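# Hang glass beaker on drying-rack peg across the room

## Task

Pick up the beaker that sits upside down on the shelved bench by the door, carry it to the shelved bench by the window, and hang it on one of the drying rack's pegs, pushed on far enough that the peg alone supports it. Then open the gripper and back the robot away. The job fails if the beaker ever touches the floor, breaks (dropped more than a few centimetres or struck hard), or if the robot tips over or is left leaning. It does not count if the beaker stays put only because the robot is still holding it.

## Robot and tools

Robot: a Hello Robot Stretch 4, roughly 1.6 m tall. It has one arm: an omni-wheel base, a lift sliding on a vertical mast, a telescoping arm reaching forward, a three-joint wrist and a two-finger gripper. The base rim lies within 0.23 m of the base origin.

Frames: the base frame sits on the floor below the base centre, x forward, y left, z up. hand_pose (a point between the open fingertips) is reported in it; with all wrist joints at zero its axes line up with the base frame. The printed hand position may be slightly wrong. The odometry frame is the base frame as it was when the scene began; base_odometry counts wheel rotation only, so slip looks like travel. Heading runs -3.142 to 3.142, left positive.

execute_actions: argument "actions" is a list holding one action or nothing (empty list = just report state and images). Optional "cameras" picks images: head_camera, head_left_camera, head_right_camera, wrist_camera or all; omitted/null means all, [] means none. An action may contain "base", "joints", or both, plus optional "pace" and "contact_limits"; alternatively it is {"end_of_arm": "enable_torque"} by itself, which re-powers any wrist or gripper motor that switched off. All motions in an action begin together.
- "base": a single relative move from where the base last reported itself, one key only: translate_m (metres, forward +, -2 to 2), strafe_m (metres sideways, left +, -2 to 2) or rotate_rad (radians, counter-clockwise +, -3.2 to 3.2).
- "joints": absolute targets keyed by name: lift_m 0 to 1.2; arm_m extension 0 to 0.55; wrist_yaw_rad -1.134 to 4.276 (0 straight ahead, left +, 3.14 stowed; above 3.4 the arm may obstruct); wrist_pitch_rad -1.117 to 4.259 (0 level, 1.57 pointing down); wrist_roll_rad -1.117 to 4.259 (0 fingers level, + turns clockwise seen from behind); gripper_m -0.038 to 0.141, the fingertip gap (negative presses tips together). Done tolerances: lift/arm ±0.004, yaw/roll ±0.02, pitch ±0.05, gripper ±0.004. Targets outside range are clipped and flagged; any other bad value or key rejects the whole call.
- "pace": slow, default, fast, max. Base speed 0.1/0.3/0.4/0.6 m/s and turning 1/2/3/4 rad/s respectively, reduced when the lift is above 0.2 (down to 0.3 m/s and 1 rad/s at full height).
- "contact_limits": {"arm_m": value} from 0 (gentlest) to 0.75 (firmest), default 0.5; the arm halts once it pushes that hard.
A joint or the base omitted from an action may keep driving toward an earlier target without the status showing it. If a result reports a stop, the remaining movement calls in that same reply are skipped.

wait: "seconds" 0 to 10; commands nothing new and returns the same report as an empty action.
zoom_image: "camera" plus "region" [x0, y0, x1, y1] in pixels of that camera's most recent full image, origin top-left, no larger than 504 by 504.
finished_scene: "scene" is the current scene's number; it closes the scene irreversibly and reports success.

Results: base_status and joint_status per motion: done (for the base, wheels turned the commanded amount even if slipping), off_target (resting short, maybe still pushing), contact_stop_at_<key> (hit something; that part goes slack, a loaded lift may sag, wheels may roll), limit_stop_at_<name> (e.g. limit_stop_at_tilt when leaning beyond 6 degrees: lift, arm, wheels go slack until upright; limit_stop_at_own_body when about to hit itself, likely with pitch below -0.2 and roll below -0.4 or above 4), time_out, torque_fault (wrist motor overloaded and went limp; send enable_torque). After these stops the old target is dropped. on_its_own lists uncommanded behaviour; its "held at" is the held target, not the position. lidar_m: 12 distances in metres, 30-degree sectors counter-clockwise from straight ahead (4th left, 7th behind, 10th right); "-" means nothing seen or closer than 0.25 m; glass and thin legs may be missed. wrist_depth_mm: 7x7 grid of median depths 100 to 2000 mm, top-left first; glass is omitted. turned_by_wheels vs turned_by_imu differing by over about 0.1 rad signals a bump or slip; heading error is about their difference. base_tilt in degrees (forward, right positive), with a fixed offset up to about 1.5. motor_effort in percent, bracket = peak during last action; wheel_0..2 positive means turning right. A heavier load in a level gripper pushes the wrist_pitch_rad effort away from 0.

Cameras: head_camera at mast top looking forward-down (turn the base to look around); head_left_camera and head_right_camera are fisheyes beside it, aimed steeper, showing base and arm; wrist_camera looks along the fingers, tips near the image bottom. Calibration lists K, distortion and T_world_to_cam (base frame to camera); expect small errors, larger for the wrist camera.

Gripping: command a gap smaller than the object; smaller squeezes harder and pulls it toward the wrist. Neither gripper_m nor done proves a hold; check gripper effort at values of 0 or more. Tips stuck on a surface: raise the lift. To unfold at the start, send lift_m 0.4 with wrist_yaw_rad 0.

Avoid: the beaker dropping or hitting anything hard, touching the floor, or being released while still relying on the gripper. Don't drive or turn carrying over 1 kg with arm_m above 0.2, especially fast; avoid strong pushes or pulls with a raised gripper. Loose items may occasionally get nudged. The world keeps moving while you plan; the robot holds its last command meanwhile.

Each tool is called as a command line: name --argument value for each argument, lists and objects as JSON in quotes; but a table of rows of numbers goes row by row, as --pt "numbers of a row", without its own name.

## Session

execute_actions --actions '[]'

Scene clock: 0.00 s.
base_odometry: x=+0.000 y=+0.000 heading=+0.000 (m, m, rad; odometry frame)
turned_by_wheels: +0.000 (rad since the last result)
turned_by_imu: +0.000 (rad since the last result)
base_tilt: forward=-0.7 right=-0.5 (deg)
lidar_m: 1.47 1.45 1.58 1.57 1.50 1.58 1.22 1.15 1.23 1.68 1.61 1.72
base_status: not commanded
joint_positions: lift_m=+0.146 arm_m=+0.002 wrist_yaw_rad=+3.158 wrist_pitch_rad=-0.009 wrist_roll_rad=+0.004 gripper_m=+0.057
joint_status: not commanded
motor_effort: lift_m=+19 arm_m=+0 wrist_yaw_rad=+1 wrist_pitch_rad=-5 wrist_roll_rad=+2 gripper_m=-3 wheel_0=+0 wheel_1=+0 wheel_2=+0 (%)
hand_pose: x=-0.1167 y=+0.0827 z=+0.3272 quat_wxyz=(-0.008, +0.004, +0.002, +1.000) (m; base frame)
wrist_depth_mm: - 141 263 - - - - / - 117 139 - - - 1661 / - 113 139 - - - - / - 124 158 - - - - / 141 157 1366 - - - 1983 / 215 1281 217 1430 194 1308 1229 / 217 946 831 155 878 750 831
pictures: head_camera, head_left_camera, head_right_camera, wrist_camera
Images, in order (width x height): head_camera 420x560, head_left_camera 420x672, head_right_camera 420x672, wrist_camera 616x392.

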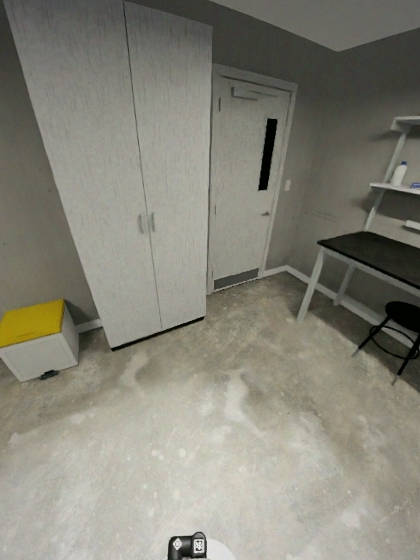

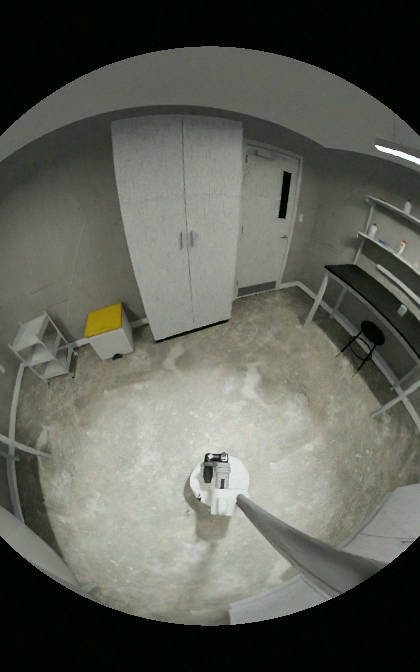

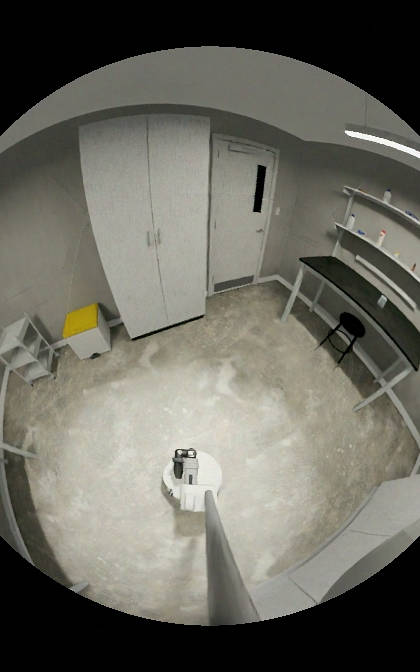

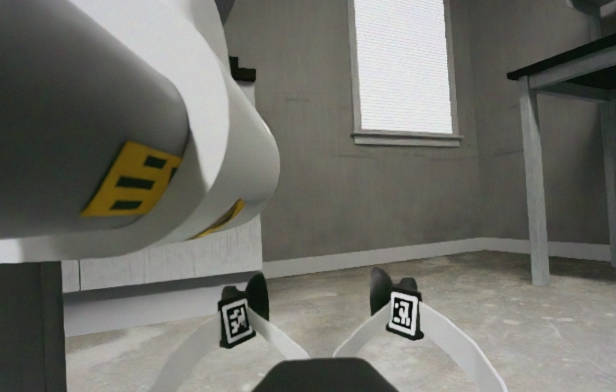

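execute_actions --actions '[{"base":{"rotate_rad":2.1},"pace":"fast"}]' --cameras '["head_camera","head_left_camera"]'

Scene clock: 4.70 s.
base_odometry: x=+0.000 y=+0.000 heading=+2.100 (m, m, rad; odometry frame)
turned_by_wheels: +2.100 (rad since the last result)
turned_by_imu: +2.084 (rad since the last result)
base_tilt: forward=-0.7 right=-0.5 (deg)
lidar_m: 1.48 1.61 1.20 1.18 1.23 1.68 1.66 1.73 1.46 1.44 1.58 1.53
base_status: done
joint_positions: lift_m=+0.146 arm_m=+0.002 wrist_yaw_rad=+3.158 wrist_pitch_rad=-0.009 wrist_roll_rad=+0.004 gripper_m=+0.057
joint_status: not commanded
motor_effort: lift_m=+19(19) arm_m=+0(0) wrist_yaw_rad=+1(1) wrist_pitch_rad=-5(5) wrist_roll_rad=+2(1) gripper_m=-3(1) wheel_0=-1(9) wheel_1=-1(7) wheel_2=+0(12) (%)
hand_pose: x=-0.1167 y=+0.0827 z=+0.3272 quat_wxyz=(-0.008, +0.004, +0.002, +1.000) (m; base frame)
wrist_depth_mm: - 141 263 - - - - / - 118 140 - - - - / - 113 139 - - - - / - 125 158 - - - - / 141 156 - - - - - / 216 1537 216 1430 194 1281 1229 / 217 960 842 154 878 759 820
pictures: head_camera, head_left_camera
Images, in order (width x height): head_camera 420x560, head_left_camera 420x672.

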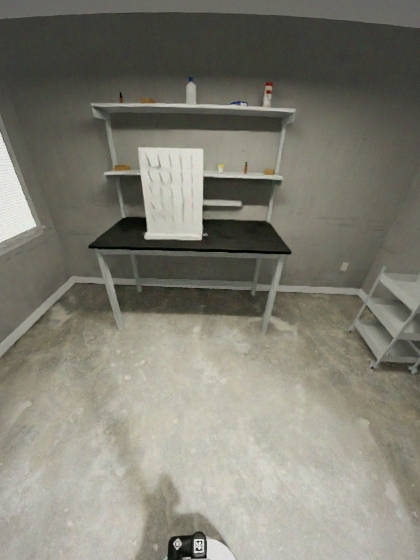

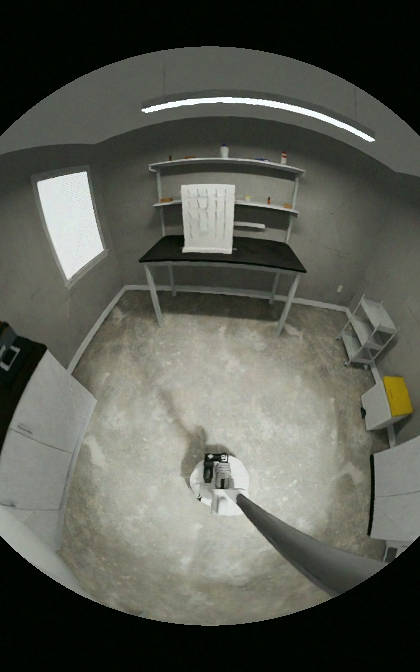

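zoom_image --camera "head_camera" --region '[120,140,220,260]'

execute_actions --actions '[{"base":{"rotate_rad":-3.17},"joints":{"lift_m":0.8,"wrist_yaw_rad":0,"gripper_m":0.14},"pace":"fast"}]'

Region (120, 140, 220, 260) of head_camera's 420x560 image, scaled by 4.200, with more detail than that image has.

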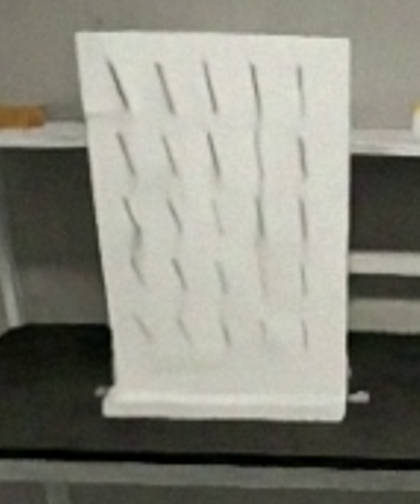

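Scene clock: 10.27 s.
base_odometry: x=+0.000 y=+0.000 heading=-1.070 (m, m, rad; odometry frame)
turned_by_wheels: -3.170 (rad since the last result)
turned_by_imu: -3.145 (rad since the last result)
base_tilt: forward=-0.7 right=-0.5 (deg)
lidar_m: 1.59 1.74 1.49 1.43 1.57 1.56 1.50 1.58 1.19 1.15 1.23 1.71
base_status: done
joint_positions: lift_m=+0.800 arm_m=+0.002 wrist_yaw_rad=+0.000 wrist_pitch_rad=-0.009 wrist_roll_rad=+0.004 gripper_m=+0.140
joint_status: all done
motor_effort: lift_m=+20(21) arm_m=+0(1) wrist_yaw_rad=+0(3) wrist_pitch_rad=-5(6) wrist_roll_rad=+1(0) gripper_m=-1(3) wheel_0=+1(7) wheel_1=+1(11) wheel_2=+0(10) (%)
hand_pose: x=+0.4617 y=-0.0874 z=+0.9807 quat_wxyz=(+1.000, +0.002, -0.004, +0.000) (m; base frame)
wrist_depth_mm: - - - - - - - / - - - - - - - / - - - - - - - / - - - - - - - / - 1756 - 1756 1661 - - / - - 1618 - - 198 - / - - - 150 - - -
pictures: head_camera, head_left_camera, head_right_camera, wrist_camera
camera_calibration (this result's frames):
wrist_camera: T_world_to_cam=[[0.0330182, -0.998141, -0.0512263, -0.0441718], [0.0430832, 0.0526281, -0.997684, 1.0252], [0.998526, 0.0307348, 0.0447408, -0.275886], [0, 0, 0, 1]] pos_world=[0.232768, -0.0895649, 1.03291]
Images, in order (width x height): head_camera 420x560, head_left_camera 420x672, head_right_camera 420x672, wrist_camera 616x392.

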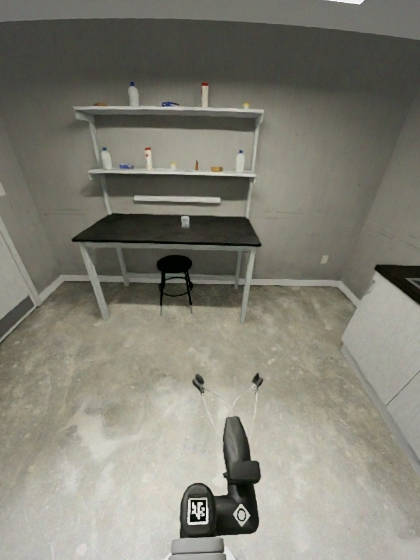

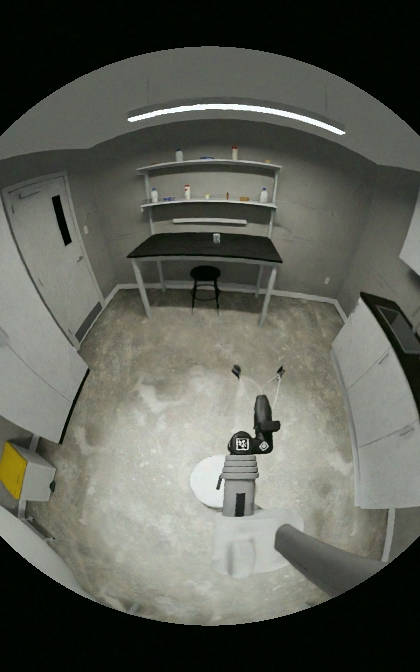

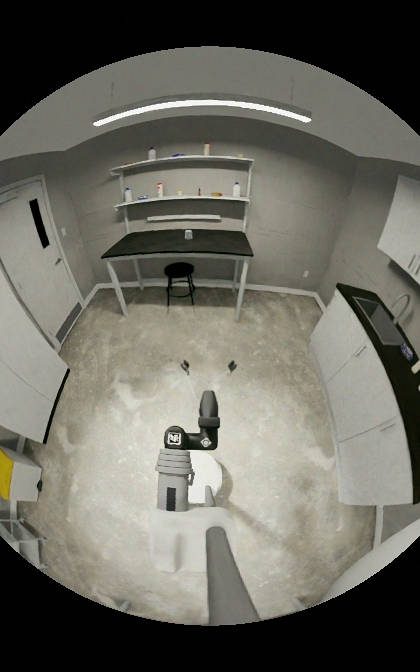

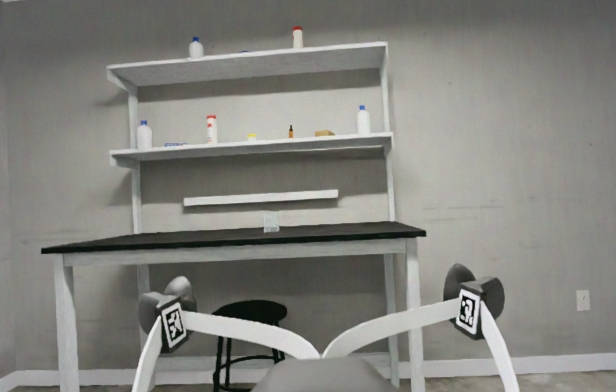

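execute_actions --actions '[{"base":{"strafe_m":0.21},"joints":{"lift_m":1.15,"wrist_pitch_rad":0.8},"pace":"fast"}]' --cameras '[]'

execute_actions --actions '[{"base":{"translate_m":1.15},"pace":"fast"}]'

Scene clock: 21.50 s.
base_odometry: x=+0.184 y=+0.101 heading=-1.070 (m, m, rad; odometry frame)
turned_by_wheels: +0.000 (rad since the last result)
turned_by_imu: +0.001 (rad since the last result)
base_tilt: forward=-0.7 right=-0.5 (deg)
lidar_m: 1.61 1.70 1.27 1.26 1.35 1.73 1.54 1.58 1.44 1.36 1.45 1.67
base_status: done
joint_positions: lift_m=+1.150 arm_m=+0.002 wrist_yaw_rad=+0.000 wrist_pitch_rad=+0.801 wrist_roll_rad=+0.004 gripper_m=+0.140
joint_status: all done
motor_effort: lift_m=+21(23) arm_m=-1(0) wrist_yaw_rad=+2(1) wrist_pitch_rad=-3(1) wrist_roll_rad=+1(1) gripper_m=+1(1) wheel_0=+3(9) wheel_1=+0(10) wheel_2=+1(2) (%)
hand_pose: x=+0.3739 y=-0.0874 z=+1.1208 quat_wxyz=(+0.921, +0.002, +0.390, -0.001) (m; base frame)
wrist_depth_mm: - 1576 - - - - - / - - - - - - - / - - - - - - - / 1983 1863 1863 1863 1863 1808 1863 / 1708 1708 1756 1661 1618 1618 1576 / 1537 1464 1464 1464 1464 198 1397 / 1366 1336 1336 150 1336 1281 1229
pictures: none
No camera images: the call's "cameras" was empty. Leave "cameras" out to get every camera's image.

Scene clock: 26.63 s.
base_odometry: x=+0.737 y=-0.908 heading=-1.069 (m, m, rad; odometry frame)
turned_by_wheels: +0.000 (rad since the last result)
turned_by_imu: -0.006 (rad since the last result)
base_tilt: forward=-0.7 right=-0.5 (deg)
lidar_m: 0.47 0.54 0.75 1.23 1.30 1.98 3.38 1.99 1.47 1.40 0.69 0.50
base_status: done
joint_positions: lift_m=+1.150 arm_m=+0.002 wrist_yaw_rad=+0.000 wrist_pitch_rad=+0.801 wrist_roll_rad=+0.004 gripper_m=+0.140
joint_status: not commanded
motor_effort: lift_m=+21(21) arm_m=+0(0) wrist_yaw_rad=+1(2) wrist_pitch_rad=-4(3) wrist_roll_rad=+0(1) gripper_m=+0(1) wheel_0=+1(3) wheel_1=+2(6) wheel_2=+1(11) (%)
hand_pose: x=+0.3739 y=-0.0874 z=+1.1208 quat_wxyz=(+0.921, +0.002, +0.390, -0.001) (m; base frame)
wrist_depth_mm: 1025 1008 1025 1008 960 991 991 / 891 866 842 831 809 778 768 / 732 707 699 676 668 654 640 / 609 597 585 574 564 554 549 / 525 517 508 500 500 484 480 / 1499 480 469 1430 469 198 1336 / 1366 1336 1255 151 1281 1229 842
pictures: head_camera, head_left_camera, head_right_camera, wrist_camera
camera_calibration (this result's frames):
wrist_camera: T_world_to_cam=[[-0.0144658, -0.998148, -0.0590933, -0.00756871], [-0.693229, 0.0526016, -0.718796, 1.13156], [0.720573, 0.0305672, -0.692705, 0.736002], [0, 0, 0, 1]] pos_world=[0.253975, -0.0895739, 1.32274]
Images, in order (width x height): head_camera 420x560, head_left_camera 420x672, head_right_camera 420x672, wrist_camera 616x392.

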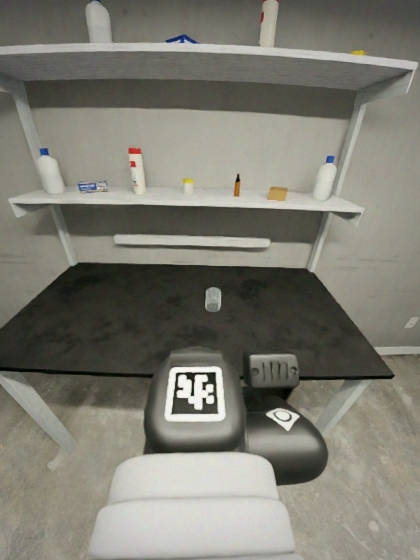

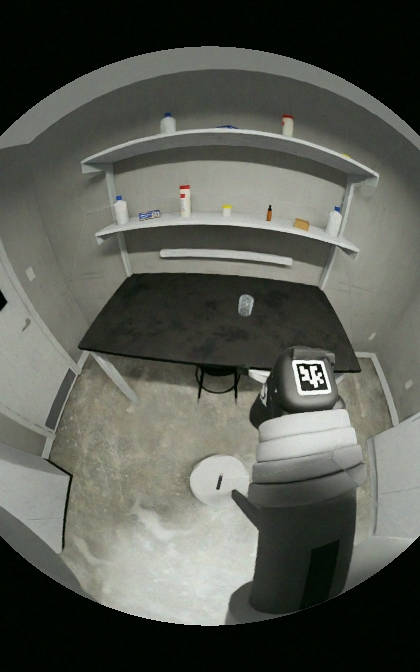

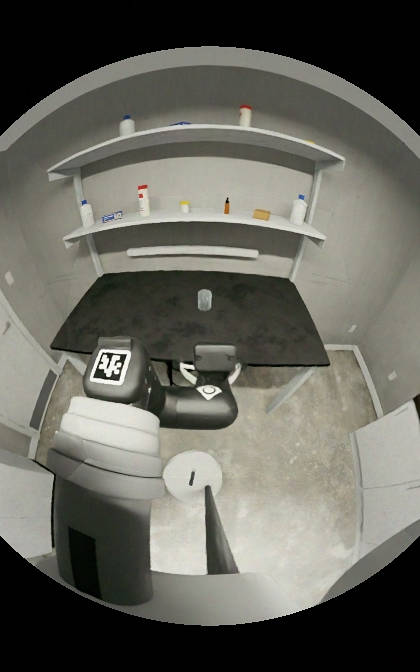

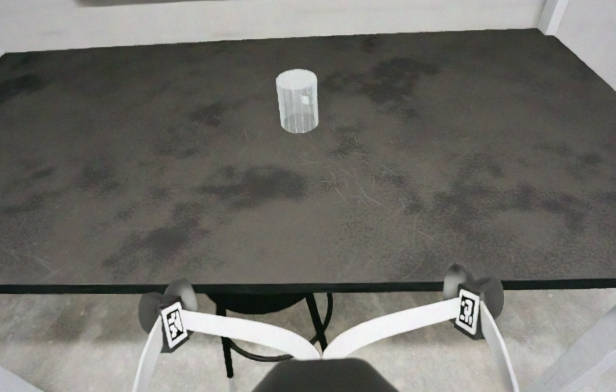

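execute_actions --actions '[{"base":{"strafe_m":0.018},"joints":{"lift_m":1.18,"wrist_pitch_rad":1.2,"arm_m":0.3}}]' --cameras '[]'

execute_actions --actions '[{"base":{"translate_m":0.13},"joints":{"arm_m":0.45}}]'

Scene clock: 36.47 s.
base_odometry: x=+0.753 y=-0.899 heading=-1.069 (m, m, rad; odometry frame)
turned_by_wheels: +0.000 (rad since the last result)
turned_by_imu: +0.000 (rad since the last result)
base_tilt: forward=-0.7 right=-0.5 (deg)
lidar_m: 0.47 0.49 0.76 1.24 1.25 1.98 3.50 2.01 1.48 1.42 0.68 0.49
base_status: done
joint_positions: lift_m=+1.180 arm_m=+0.299 wrist_yaw_rad=+0.000 wrist_pitch_rad=+1.201 wrist_roll_rad=+0.004 gripper_m=+0.140
joint_status: all done
motor_effort: lift_m=+21(23) arm_m=+8(7) wrist_yaw_rad=+1(2) wrist_pitch_rad=-1(1) wrist_roll_rad=+0(1) gripper_m=+0(0) wheel_0=+2(4) wheel_1=-1(7) wheel_2=+0(1) (%)
hand_pose: x=+0.5739 y=-0.0874 z=+1.0891 quat_wxyz=(+0.825, +0.002, +0.565, -0.001) (m; base frame)
wrist_depth_mm: 554 549 535 539 525 517 521 / 517 508 504 500 488 480 477 / 480 473 466 462 462 452 445 / 449 445 439 436 430 427 424 / 424 421 410 410 407 399 399 / 397 392 387 387 384 198 377 / 382 375 373 151 368 364 364
pictures: none
No camera images: the call's "cameras" was empty. Leave "cameras" out to get every camera's image.

Scene clock: 38.20 s.
base_odometry: x=+0.815 y=-1.013 heading=-1.069 (m, m, rad; odometry frame)
turned_by_wheels: +0.000 (rad since the last result)
turned_by_imu: +0.000 (rad since the last result)
base_tilt: forward=-0.7 right=-0.5 (deg)
lidar_m: 0.35 0.37 0.55 1.61 1.30 1.77 3.63 2.03 1.46 1.40 0.49 0.35
base_status: done
joint_positions: lift_m=+1.180 arm_m=+0.449 wrist_yaw_rad=+0.000 wrist_pitch_rad=+1.201 wrist_roll_rad=+0.004 gripper_m=+0.140
joint_status: all done
motor_effort: lift_m=+21(21) arm_m=+7(6) wrist_yaw_rad=+1(1) wrist_pitch_rad=-1(2) wrist_roll_rad=+2(1) gripper_m=+1(1) wheel_0=+2(4) wheel_1=+1(4) wheel_2=+1(11) (%)
hand_pose: x=+0.7240 y=-0.0874 z=+1.0891 quat_wxyz=(+0.825, +0.002, +0.565, -0.001) (m; base frame)
wrist_depth_mm: 554 549 539 535 525 521 512 / 512 504 504 500 488 488 480 / 477 473 469 466 455 455 449 / 449 445 439 436 433 424 421 / 424 415 415 413 404 402 399 / 397 392 387 384 384 198 377 / 375 370 370 150 366 359 357
pictures: head_camera, head_left_camera, head_right_camera, wrist_camera
camera_calibration (this result's frames):
wrist_camera: T_world_to_cam=[[-0.0361417, -0.998154, -0.0488146, 0.000130405], [-0.918105, 0.0524556, -0.392851, 1.15921], [0.394686, 0.0306186, -0.918306, 0.943417], [0, 0, 0, 1]] pos_world=[0.691929, -0.0895631, 1.32175]
Images, in order (width x height): head_camera 420x560, head_left_camera 420x672, head_right_camera 420x672, wrist_camera 616x392.

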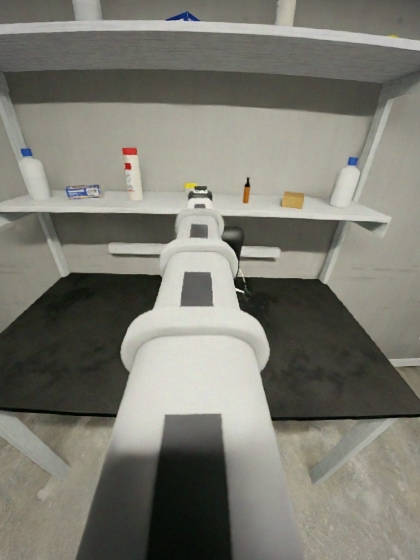

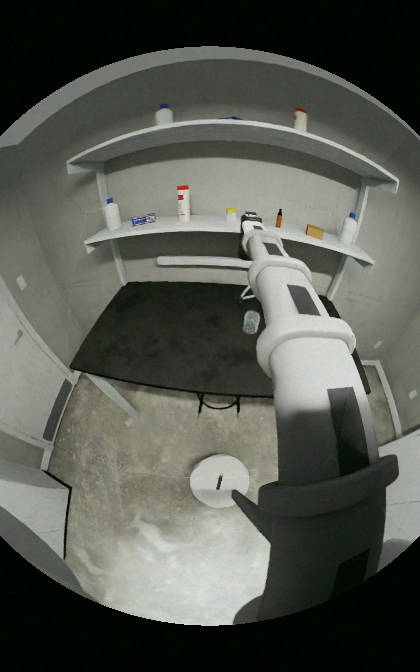

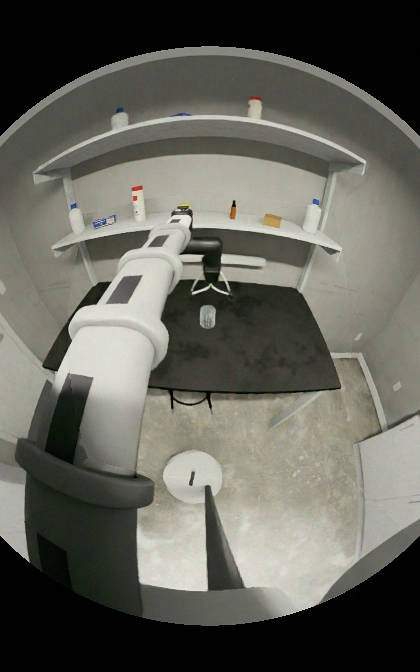

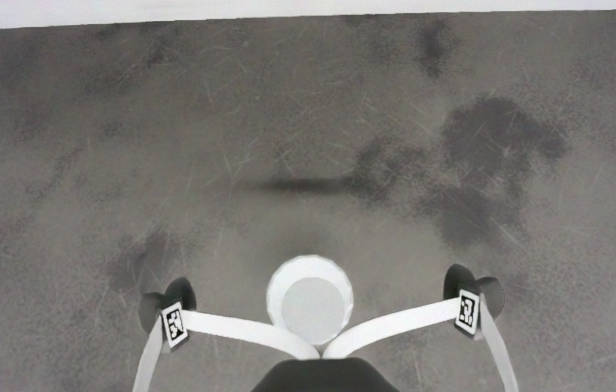

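execute_actions --actions '[{"base":{"strafe_m":0.009},"joints":{"lift_m":1.07,"arm_m":0.456}}]' --cameras '["wrist_camera","head_right_camera"]'

Scene clock: 43.37 s.
base_odometry: x=+0.823 y=-1.009 heading=-1.069 (m, m, rad; odometry frame)
turned_by_wheels: +0.000 (rad since the last result)
turned_by_imu: +0.000 (rad since the last result)
base_tilt: forward=-0.7 right=-0.5 (deg)
lidar_m: 0.33 0.38 0.56 1.60 1.29 1.72 3.50 2.05 1.47 1.41 0.50 0.35
base_status: done
joint_positions: lift_m=+1.070 arm_m=+0.455 wrist_yaw_rad=+0.000 wrist_pitch_rad=+1.201 wrist_roll_rad=+0.004 gripper_m=+0.140
joint_status: all done
motor_effort: lift_m=+16(16) arm_m=+8(7) wrist_yaw_rad=+1(0) wrist_pitch_rad=-1(1) wrist_roll_rad=+0(1) gripper_m=-1(0) wheel_0=-1(6) wheel_1=+1(8) wheel_2=+0(1) (%)
hand_pose: x=+0.7299 y=-0.0874 z=+0.9794 quat_wxyz=(+0.825, +0.002, +0.565, -0.001) (m; base frame)
wrist_depth_mm: 404 394 392 389 382 379 375 / 373 370 364 359 355 351 349 / 347 343 342 334 334 329 325 / 327 324 320 315 312 309 306 / 306 304 300 297 294 293 290 / 290 285 281 282 279 198 274 / 274 268 268 150 264 260 259
pictures: head_right_camera, wrist_camera
camera_calibration (this result's frames):
wrist_camera: T_world_to_cam=[[-0.0362798, -0.998149, -0.0488116, -0.00492497], [-0.91813, 0.0525788, -0.392775, 1.12151], [0.394614, 0.0305656, -0.918338, 0.840456], [0, 0, 0, 1]] pos_world=[0.697861, -0.0895728, 1.21208]
Images, in order (width x height): head_right_camera 420x672, wrist_camera 616x392.

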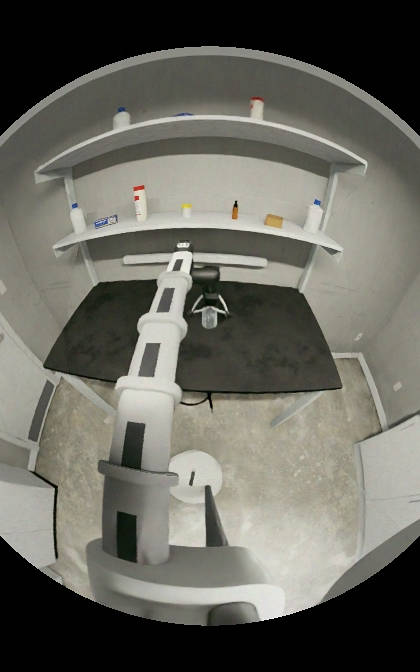

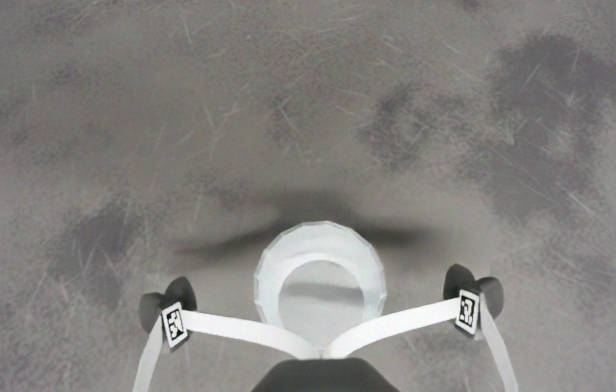

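execute_actions --actions '[{"joints":{"lift_m":1.058}}]' --cameras '[]'

execute_actions --actions '[{"joints":{"gripper_m":0.035},"pace":"slow"}]' --cameras '["wrist_camera"]'

execute_actions --actions '[{"joints":{"lift_m":1.085},"pace":"slow"}]' --cameras '["wrist_camera","head_right_camera"]'

Scene clock: 48.93 s.
base_odometry: x=+0.823 y=-1.009 heading=-1.069 (m, m, rad; odometry frame)
turned_by_wheels: +0.000 (rad since the last result)
turned_by_imu: +0.000 (rad since the last result)
base_tilt: forward=-0.7 right=-0.5 (deg)
lidar_m: 0.32 0.37 0.55 1.60 1.28 1.72 3.54 2.00 1.48 1.44 0.47 0.37
base_status: not commanded
joint_positions: lift_m=+1.058 arm_m=+0.455 wrist_yaw_rad=+0.000 wrist_pitch_rad=+1.201 wrist_roll_rad=+0.004 gripper_m=+0.140
joint_status: all done
motor_effort: lift_m=+17(17) arm_m=+8(8) wrist_yaw_rad=+1(2) wrist_pitch_rad=-1(1) wrist_roll_rad=-1(1) gripper_m=-1(0) wheel_0=-1(1) wheel_1=+1(1) wheel_2=+0(0) (%)
hand_pose: x=+0.7299 y=-0.0874 z=+0.9674 quat_wxyz=(+0.825, +0.002, +0.565, -0.001) (m; base frame)
wrist_depth_mm: 387 382 375 370 364 359 359 / 357 355 349 345 340 336 334 / 334 330 327 325 320 315 312 / 310 310 307 304 300 297 296 / 293 293 289 287 282 281 278 / 278 271 268 271 267 198 263 / 263 258 258 151 252 250 249
pictures: none
No camera images: the call's "cameras" was empty. Leave "cameras" out to get every camera's image.

Scene clock: 53.50 s.
base_odometry: x=+0.823 y=-1.009 heading=-1.069 (m, m, rad; odometry frame)
turned_by_wheels: +0.000 (rad since the last result)
turned_by_imu: +0.000 (rad since the last result)
base_tilt: forward=-0.7 right=-0.5 (deg)
lidar_m: 0.34 0.38 0.55 1.59 1.26 1.78 3.50 2.05 1.50 1.42 0.49 0.35
base_status: not commanded
joint_positions: lift_m=+1.058 arm_m=+0.455 wrist_yaw_rad=+0.000 wrist_pitch_rad=+1.201 wrist_roll_rad=+0.004 gripper_m=+0.035
joint_status: all done
motor_effort: lift_m=+17(17) arm_m=+8(8) wrist_yaw_rad=+1(1) wrist_pitch_rad=-1(2) wrist_roll_rad=+1(1) gripper_m=-11(10) wheel_0=-1(1) wheel_1=+1(1) wheel_2=+0(0) (%)
hand_pose: x=+0.7298 y=-0.0874 z=+0.9674 quat_wxyz=(+0.825, +0.002, +0.565, -0.001) (m; base frame)
wrist_depth_mm: 384 382 375 368 364 364 357 / 353 353 347 343 342 338 334 / 332 327 325 322 320 315 314 / 312 309 306 303 300 297 294 / 293 291 287 285 282 279 277 / 277 276 206 270 204 264 263 / 262 256 254 258 252 248 248
pictures: wrist_camera
camera_calibration (this result's frames):
wrist_camera: T_world_to_cam=[[-0.0362907, -0.998149, -0.0488033, -0.00551503], [-0.91822, 0.0525787, -0.392566, 1.11659], [0.394405, 0.0305656, -0.918428, 0.829657], [0, 0, 0, 1]] pos_world=[0.697855, -0.0895728, 1.20005]
Images, in order (width x height): wrist_camera 616x392.

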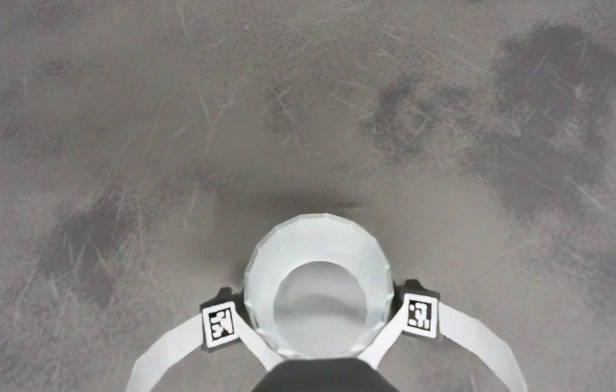

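Scene clock: 54.53 s.
base_odometry: x=+0.823 y=-1.009 heading=-1.069 (m, m, rad; odometry frame)
turned_by_wheels: +0.000 (rad since the last result)
turned_by_imu: +0.000 (rad since the last result)
base_tilt: forward=-0.7 right=-0.5 (deg)
lidar_m: 0.35 0.37 0.57 1.58 1.27 1.76 3.54 2.05 1.49 1.44 0.50 0.35
base_status: not commanded
joint_positions: lift_m=+1.085 arm_m=+0.455 wrist_yaw_rad=+0.000 wrist_pitch_rad=+1.201 wrist_roll_rad=+0.004 gripper_m=+0.035
joint_status: all done
motor_effort: lift_m=+22(22) arm_m=+7(7) wrist_yaw_rad=+1(1) wrist_pitch_rad=-3(2) wrist_roll_rad=+2(0) gripper_m=-11(11) wheel_0=-1(1) wheel_1=+1(1) wheel_2=+0(0) (%)
hand_pose: x=+0.7298 y=-0.0874 z=+0.9940 quat_wxyz=(+0.825, +0.002, +0.565, -0.001) (m; base frame)
wrist_depth_mm: 424 418 410 404 399 394 392 / 392 387 382 377 377 370 364 / 362 359 357 353 351 343 342 / 342 340 334 330 329 325 322 / 322 320 315 310 309 307 304 / 303 300 207 296 204 289 287 / 286 282 279 282 274 271 273
pictures: head_right_camera, wrist_camera
camera_calibration (this result's frames):
wrist_camera: T_world_to_cam=[[-0.0362982, -0.998149, -0.0487978, -0.00421836], [-0.918279, 0.0525787, -0.392427, 1.1269], [0.394266, 0.0305657, -0.918488, 0.854263], [0, 0, 0, 1]] pos_world=[0.697851, -0.0895728, 1.22665]
Images, in order (width x height): head_right_camera 420x672, wrist_camera 616x392.

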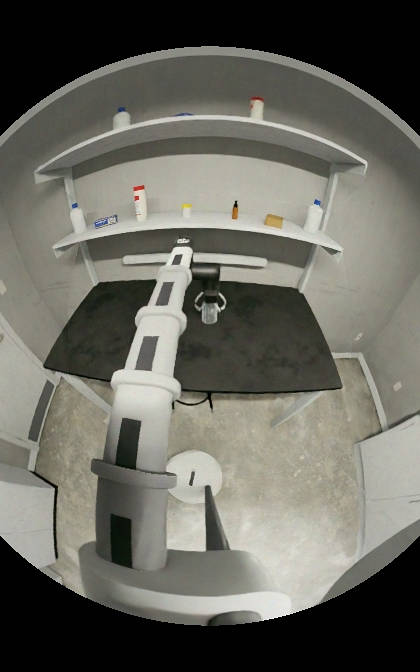

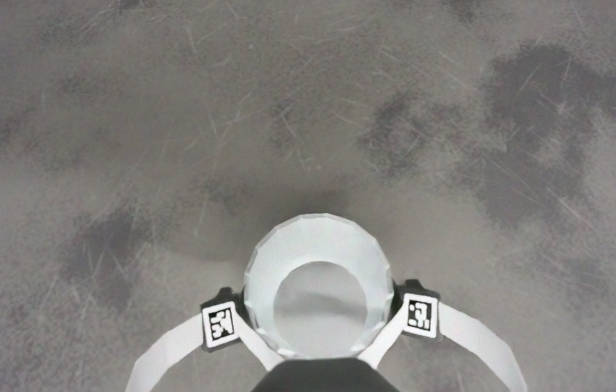

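execute_actions --actions '[{"base":{"translate_m":-0.5},"joints":{"lift_m":1.12,"arm_m":0.02,"gripper_m":0.028}}]' --cameras '[]'

execute_actions --actions '[{"base":{"rotate_rad":3.17},"joints":{"wrist_pitch_rad":0.4},"pace":"slow"}]' --cameras '["wrist_camera"]'

execute_actions --actions '[{"base":{"strafe_m":0.39}}]' --cameras '[]'

execute_actions --actions '[{"base":{"translate_m":1.7}}]'

Scene clock: 64.37 s.
base_odometry: x=+0.583 y=-0.570 heading=-1.069 (m, m, rad; odometry frame)
turned_by_wheels: +0.000 (rad since the last result)
turned_by_imu: +0.003 (rad since the last result)
base_tilt: forward=-0.7 right=-0.5 (deg)
lidar_m: 0.84 0.91 1.67 1.18 1.23 1.83 2.98 2.46 1.49 1.41 1.50 0.86
base_status: done
joint_positions: lift_m=+1.120 arm_m=+0.021 wrist_yaw_rad=+0.000 wrist_pitch_rad=+1.201 wrist_roll_rad=+0.004 gripper_m=+0.028
joint_status: all done
motor_effort: lift_m=+21(20) arm_m=-8(8) wrist_yaw_rad=+1(1) wrist_pitch_rad=-3(3) wrist_roll_rad=+0(1) gripper_m=-15(12) wheel_0=+0(5) wheel_1=-1(6) wheel_2=+0(8) (%)
hand_pose: x=+0.2964 y=-0.0874 z=+1.0290 quat_wxyz=(+0.825, +0.002, +0.565, -0.001) (m; base frame)
wrist_depth_mm: 1708 1708 1661 1661 1618 1661 1255 / 1708 1618 1537 1537 1537 1576 1499 / 1537 1499 1499 1499 1464 1430 1430 / 1430 1430 1397 1397 1397 1336 1336 / 1336 1336 1281 1281 1281 1308 1255 / 1281 1281 206 1205 202 1182 1182 / 1205 1160 1160 1160 1138 1118 1160
pictures: none
No camera images: the call's "cameras" was empty. Leave "cameras" out to get every camera's image.

Scene clock: 68.83 s.
base_odometry: x=+0.583 y=-0.570 heading=+2.101 (m, m, rad; odometry frame)
turned_by_wheels: +3.170 (rad since the last result)
turned_by_imu: +3.145 (rad since the last result)
base_tilt: forward=-0.8 right=-0.5 (deg)
lidar_m: 2.25 2.41 1.45 1.43 1.55 0.87 0.85 0.91 1.64 1.19 1.26 1.91
base_status: done
joint_positions: lift_m=+1.120 arm_m=+0.021 wrist_yaw_rad=+0.000 wrist_pitch_rad=+0.403 wrist_roll_rad=+0.004 gripper_m=+0.028
joint_status: all done
motor_effort: lift_m=+21(21) arm_m=-7(8) wrist_yaw_rad=+1(1) wrist_pitch_rad=-9(13) wrist_roll_rad=+0(2) gripper_m=-15(15) wheel_0=-1(5) wheel_1=-3(5) wheel_2=-1(7) (%)
hand_pose: x=+0.4576 y=-0.0874 z=+1.1849 quat_wxyz=(+0.980, +0.002, +0.200, +0.000) (m; base frame)
wrist_depth_mm: - - - - - - - / - - - - - - - / - - - - - - - / - - - - - - - / - - - - - - - / - - 204 - 202 1983 1863 / 1863 1661 1708 1756 1576 1537 1618
pictures: wrist_camera
camera_calibration (this result's frames):
wrist_camera: T_world_to_cam=[[0.00977833, -0.998145, -0.0600921, -0.0124343], [-0.360158, 0.0525462, -0.93141, 1.33507], [0.93284, 0.0307503, -0.358976, 0.227492], [0, 0, 0, 1]] pos_world=[0.268746, -0.0895597, 1.32442]
Images, in order (width x height): wrist_camera 616x392.

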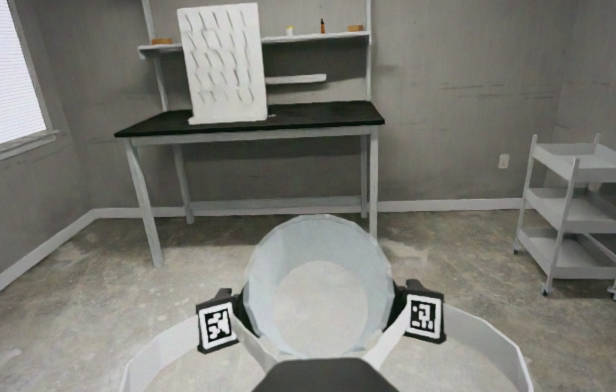

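Scene clock: 71.47 s.
base_odometry: x=+0.246 y=-0.767 heading=+2.101 (m, m, rad; odometry frame)
turned_by_wheels: +0.000 (rad since the last result)
turned_by_imu: +0.001 (rad since the last result)
base_tilt: forward=-0.7 right=-0.5 (deg)
lidar_m: 2.28 1.40 1.07 1.04 1.09 0.86 0.83 0.88 1.31 1.55 1.70 2.36
base_status: done
joint_positions: lift_m=+1.120 arm_m=+0.021 wrist_yaw_rad=+0.000 wrist_pitch_rad=+0.403 wrist_roll_rad=+0.004 gripper_m=+0.028
joint_status: not commanded
motor_effort: lift_m=+21(21) arm_m=-8(8) wrist_yaw_rad=+0(1) wrist_pitch_rad=-8(8) wrist_roll_rad=+1(1) gripper_m=-15(14) wheel_0=+2(6) wheel_1=-2(8) wheel_2=+1(1) (%)
hand_pose: x=+0.4576 y=-0.0874 z=+1.1849 quat_wxyz=(+0.980, +0.002, +0.200, +0.000) (m; base frame)
wrist_depth_mm: - - - - - - - / - - - - - - - / - - - - - - - / - - - - - - - / - - - - - - - / - - 205 - 202 1983 1983 / 1661 1708 1661 1708 1618 1537 1576
pictures: none
No camera images: the call's "cameras" was empty. Leave "cameras" out to get every camera's image.

Scene clock: 78.63 s.
base_odometry: x=-0.613 y=+0.699 heading=+2.101 (m, m, rad; odometry frame)
turned_by_wheels: +0.000 (rad since the last result)
turned_by_imu: -0.008 (rad since the last result)
base_tilt: forward=-0.7 right=-0.5 (deg)
lidar_m: 0.60 0.62 0.90 1.35 1.05 1.50 3.34 2.26 1.78 1.64 0.83 0.60
base_status: done
joint_positions: lift_m=+1.120 arm_m=+0.021 wrist_yaw_rad=+0.000 wrist_pitch_rad=+0.403 wrist_roll_rad=+0.004 gripper_m=+0.028
joint_status: not commanded
motor_effort: lift_m=+21(21) arm_m=-8(8) wrist_yaw_rad=+1(1) wrist_pitch_rad=-8(8) wrist_roll_rad=+0(1) gripper_m=-16(15) wheel_0=+1(4) wheel_1=+0(4) wheel_2=+1(7) (%)
hand_pose: x=+0.4576 y=-0.0874 z=+1.1849 quat_wxyz=(+0.980, +0.002, +0.200, +0.000) (m; base frame)
wrist_depth_mm: 904 569 574 574 1042 1042 1008 / 1138 603 609 597 1098 1098 1078 / 1229 647 647 640 1205 1182 1138 / 1336 691 683 683 1042 1042 976 / 854 741 732 707 732 759 741 / 661 634 205 627 202 597 585 / 535 508 500 535 492 469 484
pictures: head_camera, head_left_camera, head_right_camera, wrist_camera
camera_calibration (this result's frames):
wrist_camera: T_world_to_cam=[[0.0096482, -0.998146, -0.0600914, -0.01241], [-0.36008, 0.0525947, -0.931438, 1.33509], [0.932871, 0.0306244, -0.358905, 0.227406], [0, 0, 0, 1]] pos_world=[0.268719, -0.08957, 1.32443]
Images, in order (width x height): head_camera 420x560, head_left_camera 420x672, head_right_camera 420x672, wrist_camera 616x392.

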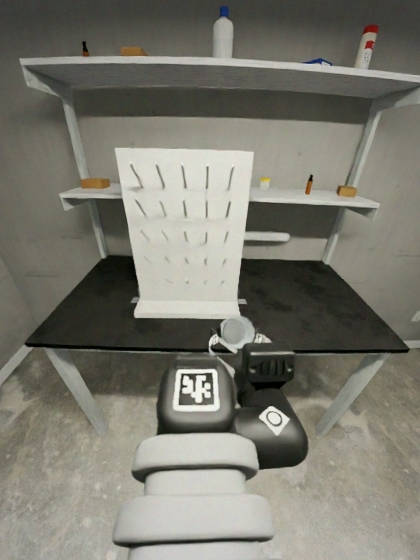

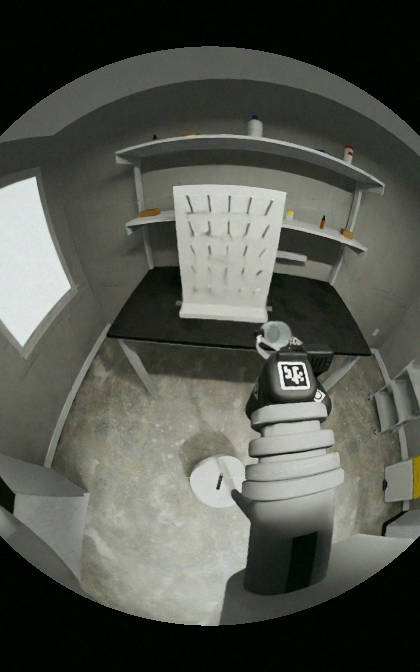

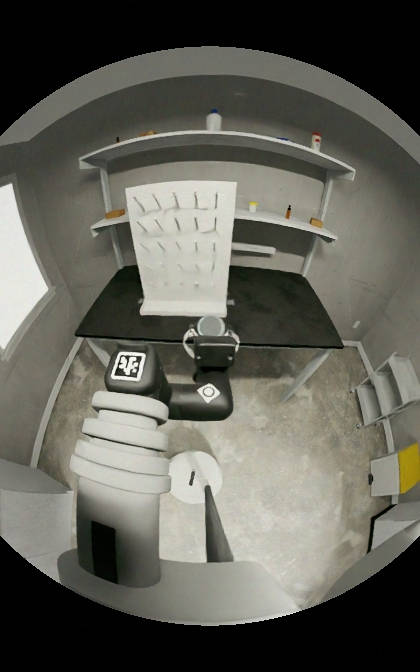

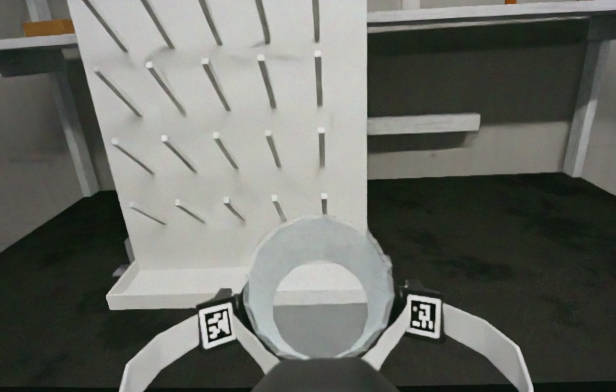

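execute_actions --actions '[{"joints":{"lift_m":1.095,"arm_m":0.25}}]'

Scene clock: 90.40 s.
base_odometry: x=-0.613 y=+0.699 heading=+2.101 (m, m, rad; odometry frame)
turned_by_wheels: +0.000 (rad since the last result)
turned_by_imu: +0.000 (rad since the last result)
base_tilt: forward=-0.7 right=-0.5 (deg)
lidar_m: 0.58 0.64 0.88 1.38 1.06 1.48 3.34 2.32 1.75 1.64 0.85 0.63
base_status: not commanded
joint_positions: lift_m=+1.095 arm_m=+0.249 wrist_yaw_rad=+0.000 wrist_pitch_rad=+0.403 wrist_roll_rad=+0.004 gripper_m=+0.028
joint_status: all done
motor_effort: lift_m=+17(20) arm_m=+8(9) wrist_yaw_rad=+1(0) wrist_pitch_rad=-8(8) wrist_roll_rad=+0(1) gripper_m=-14(16) wheel_0=+2(1) wheel_1=+0(0) wheel_2=+0(1) (%)
hand_pose: x=+0.6850 y=-0.0874 z=+1.1603 quat_wxyz=(+0.980, +0.002, +0.200, +0.000) (m; base frame)
wrist_depth_mm: 368 368 364 364 370 842 831 / 387 384 387 387 392 878 878 / 415 415 410 413 415 917 931 / 439 436 430 436 866 960 917 / 469 462 462 455 647 707 691 / 525 504 206 492 204 554 554 / 500 469 466 496 452 436 452
pictures: head_camera, head_left_camera, head_right_camera, wrist_camera
camera_calibration (this result's frames):
wrist_camera: T_world_to_cam=[[0.00974594, -0.998145, -0.0600897, -0.0161288], [-0.359926, 0.0525632, -0.931499, 1.39399], [0.93293, 0.0307062, -0.358746, 0.00624966], [0, 0, 0, 1]] pos_world=[0.49606, -0.0895633, 1.29977]
Images, in order (width x height): head_camera 420x560, head_left_camera 420x672, head_right_camera 420x672, wrist_camera 616x392.

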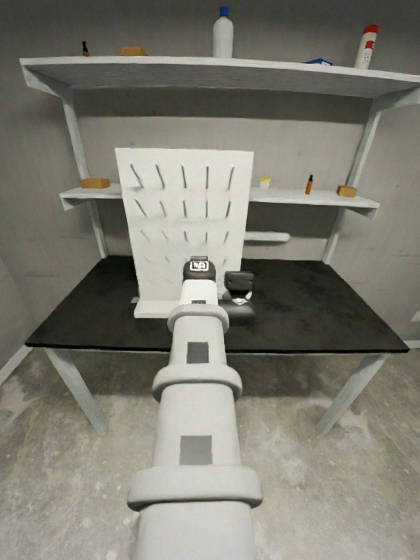

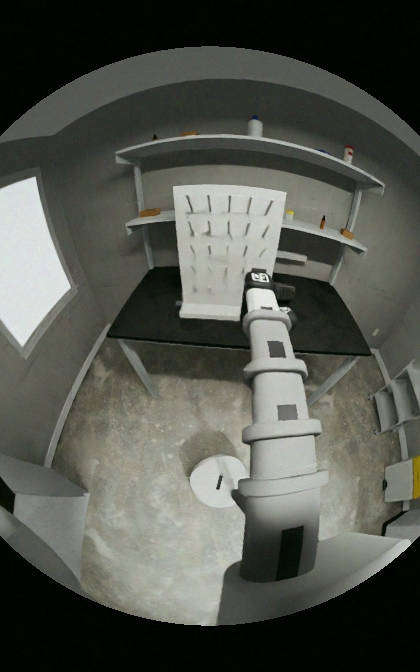

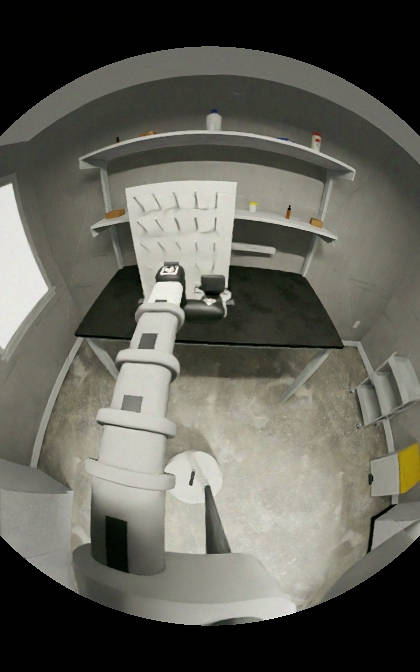

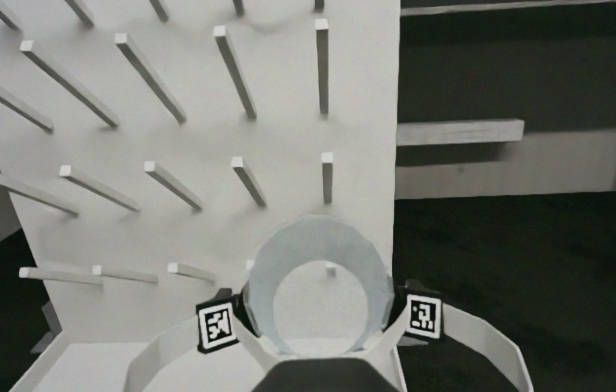

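execute_actions --actions '[{"base":{"strafe_m":-0.012},"joints":{"lift_m":1.087,"arm_m":0.30},"pace":"slow"}]' --cameras '["wrist_camera"]'

execute_actions --actions '[{"joints":{"lift_m":1.065,"arm_m":0.322},"pace":"slow","contact_limits":{"arm_m":0.2}}]' --cameras '["wrist_camera"]'

Scene clock: 98.33 s.
base_odometry: x=-0.603 y=+0.705 heading=+2.101 (m, m, rad; odometry frame)
turned_by_wheels: +0.000 (rad since the last result)
turned_by_imu: +0.000 (rad since the last result)
base_tilt: forward=-0.7 right=-0.5 (deg)
lidar_m: 0.57 0.64 0.88 1.38 1.07 1.51 2.55 2.26 1.73 1.59 0.85 0.62
base_status: done
joint_positions: lift_m=+1.087 arm_m=+0.299 wrist_yaw_rad=+0.000 wrist_pitch_rad=+0.403 wrist_roll_rad=+0.004 gripper_m=+0.028
joint_status: all done
motor_effort: lift_m=+17(16) arm_m=+8(7) wrist_yaw_rad=+1(1) wrist_pitch_rad=-7(8) wrist_roll_rad=+1(1) gripper_m=-16(14) wheel_0=+2(4) wheel_1=-1(4) wheel_2=+0(1) (%)
hand_pose: x=+0.7349 y=-0.0874 z=+1.1522 quat_wxyz=(+0.980, +0.002, +0.200, +0.000) (m; base frame)
wrist_depth_mm: 320 322 319 319 324 798 768 / 340 334 334 336 342 831 831 / 364 362 362 357 788 866 866 / 375 379 379 377 831 917 904 / 410 410 404 402 640 683 668 / 442 439 205 433 202 544 535 / 466 462 452 452 445 427 442
pictures: wrist_camera
camera_calibration (this result's frames):
wrist_camera: T_world_to_cam=[[0.00962081, -0.998147, -0.0600901, -0.0170376], [-0.359943, 0.0526079, -0.93149, 1.40452], [0.932925, 0.0305907, -0.35877, -0.0432111], [0, 0, 0, 1]] pos_world=[0.546023, -0.0895728, 1.29177]
Images, in order (width x height): wrist_camera 616x392.

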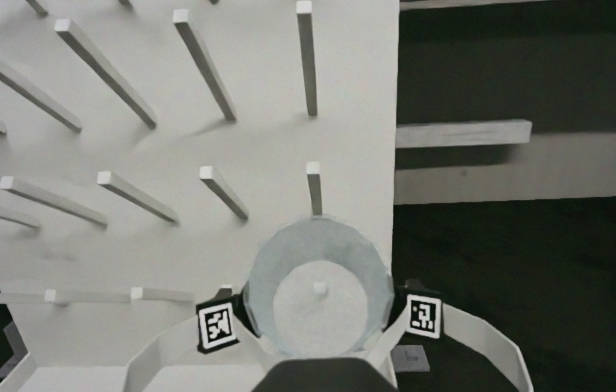

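Scene clock: 99.57 s.
base_odometry: x=-0.603 y=+0.705 heading=+2.101 (m, m, rad; odometry frame)
turned_by_wheels: +0.000 (rad since the last result)
turned_by_imu: +0.000 (rad since the last result)
base_tilt: forward=-0.7 right=-0.5 (deg)
lidar_m: 0.59 0.66 0.90 1.34 1.08 1.48 2.56 2.28 1.75 1.59 0.85 0.60
base_status: not commanded
joint_positions: lift_m=+1.065 arm_m=+0.321 wrist_yaw_rad=+0.000 wrist_pitch_rad=+0.403 wrist_roll_rad=+0.004 gripper_m=+0.028
joint_status: all done
motor_effort: lift_m=+17(18) arm_m=+7(7) wrist_yaw_rad=+2(1) wrist_pitch_rad=-8(8) wrist_roll_rad=+0(1) gripper_m=-14(15) wheel_0=+2(2) wheel_1=-2(1) wheel_2=+0(0) (%)
contact_limits: arm_m 0.2
hand_pose: x=+0.7569 y=-0.0874 z=+1.1302 quat_wxyz=(+0.980, +0.002, +0.200, +0.000) (m; base frame)
wrist_depth_mm: 301 301 297 297 304 778 768 / 319 317 317 315 322 809 798 / 338 336 334 334 342 866 854 / 355 357 355 355 362 891 854 / 387 384 384 379 389 647 627 / 413 410 206 410 202 512 500 / 442 430 424 424 418 399 418
pictures: wrist_camera
camera_calibration (this result's frames):
wrist_camera: T_world_to_cam=[[0.00962018, -0.998147, -0.0600901, -0.0185706], [-0.359959, 0.0526076, -0.931484, 1.39195], [0.932919, 0.030591, -0.358786, -0.0716063], [0, 0, 0, 1]] pos_world=[0.568026, -0.0895727, 1.26977]
Images, in order (width x height): wrist_camera 616x392.

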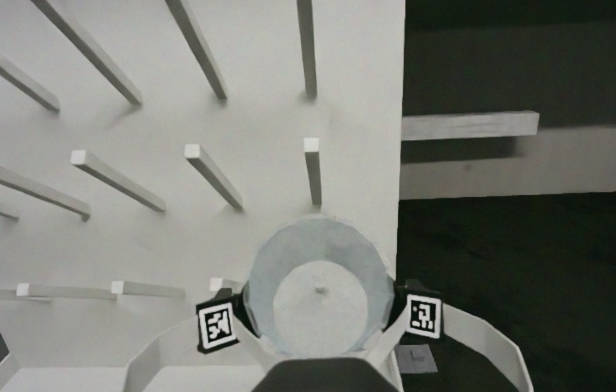

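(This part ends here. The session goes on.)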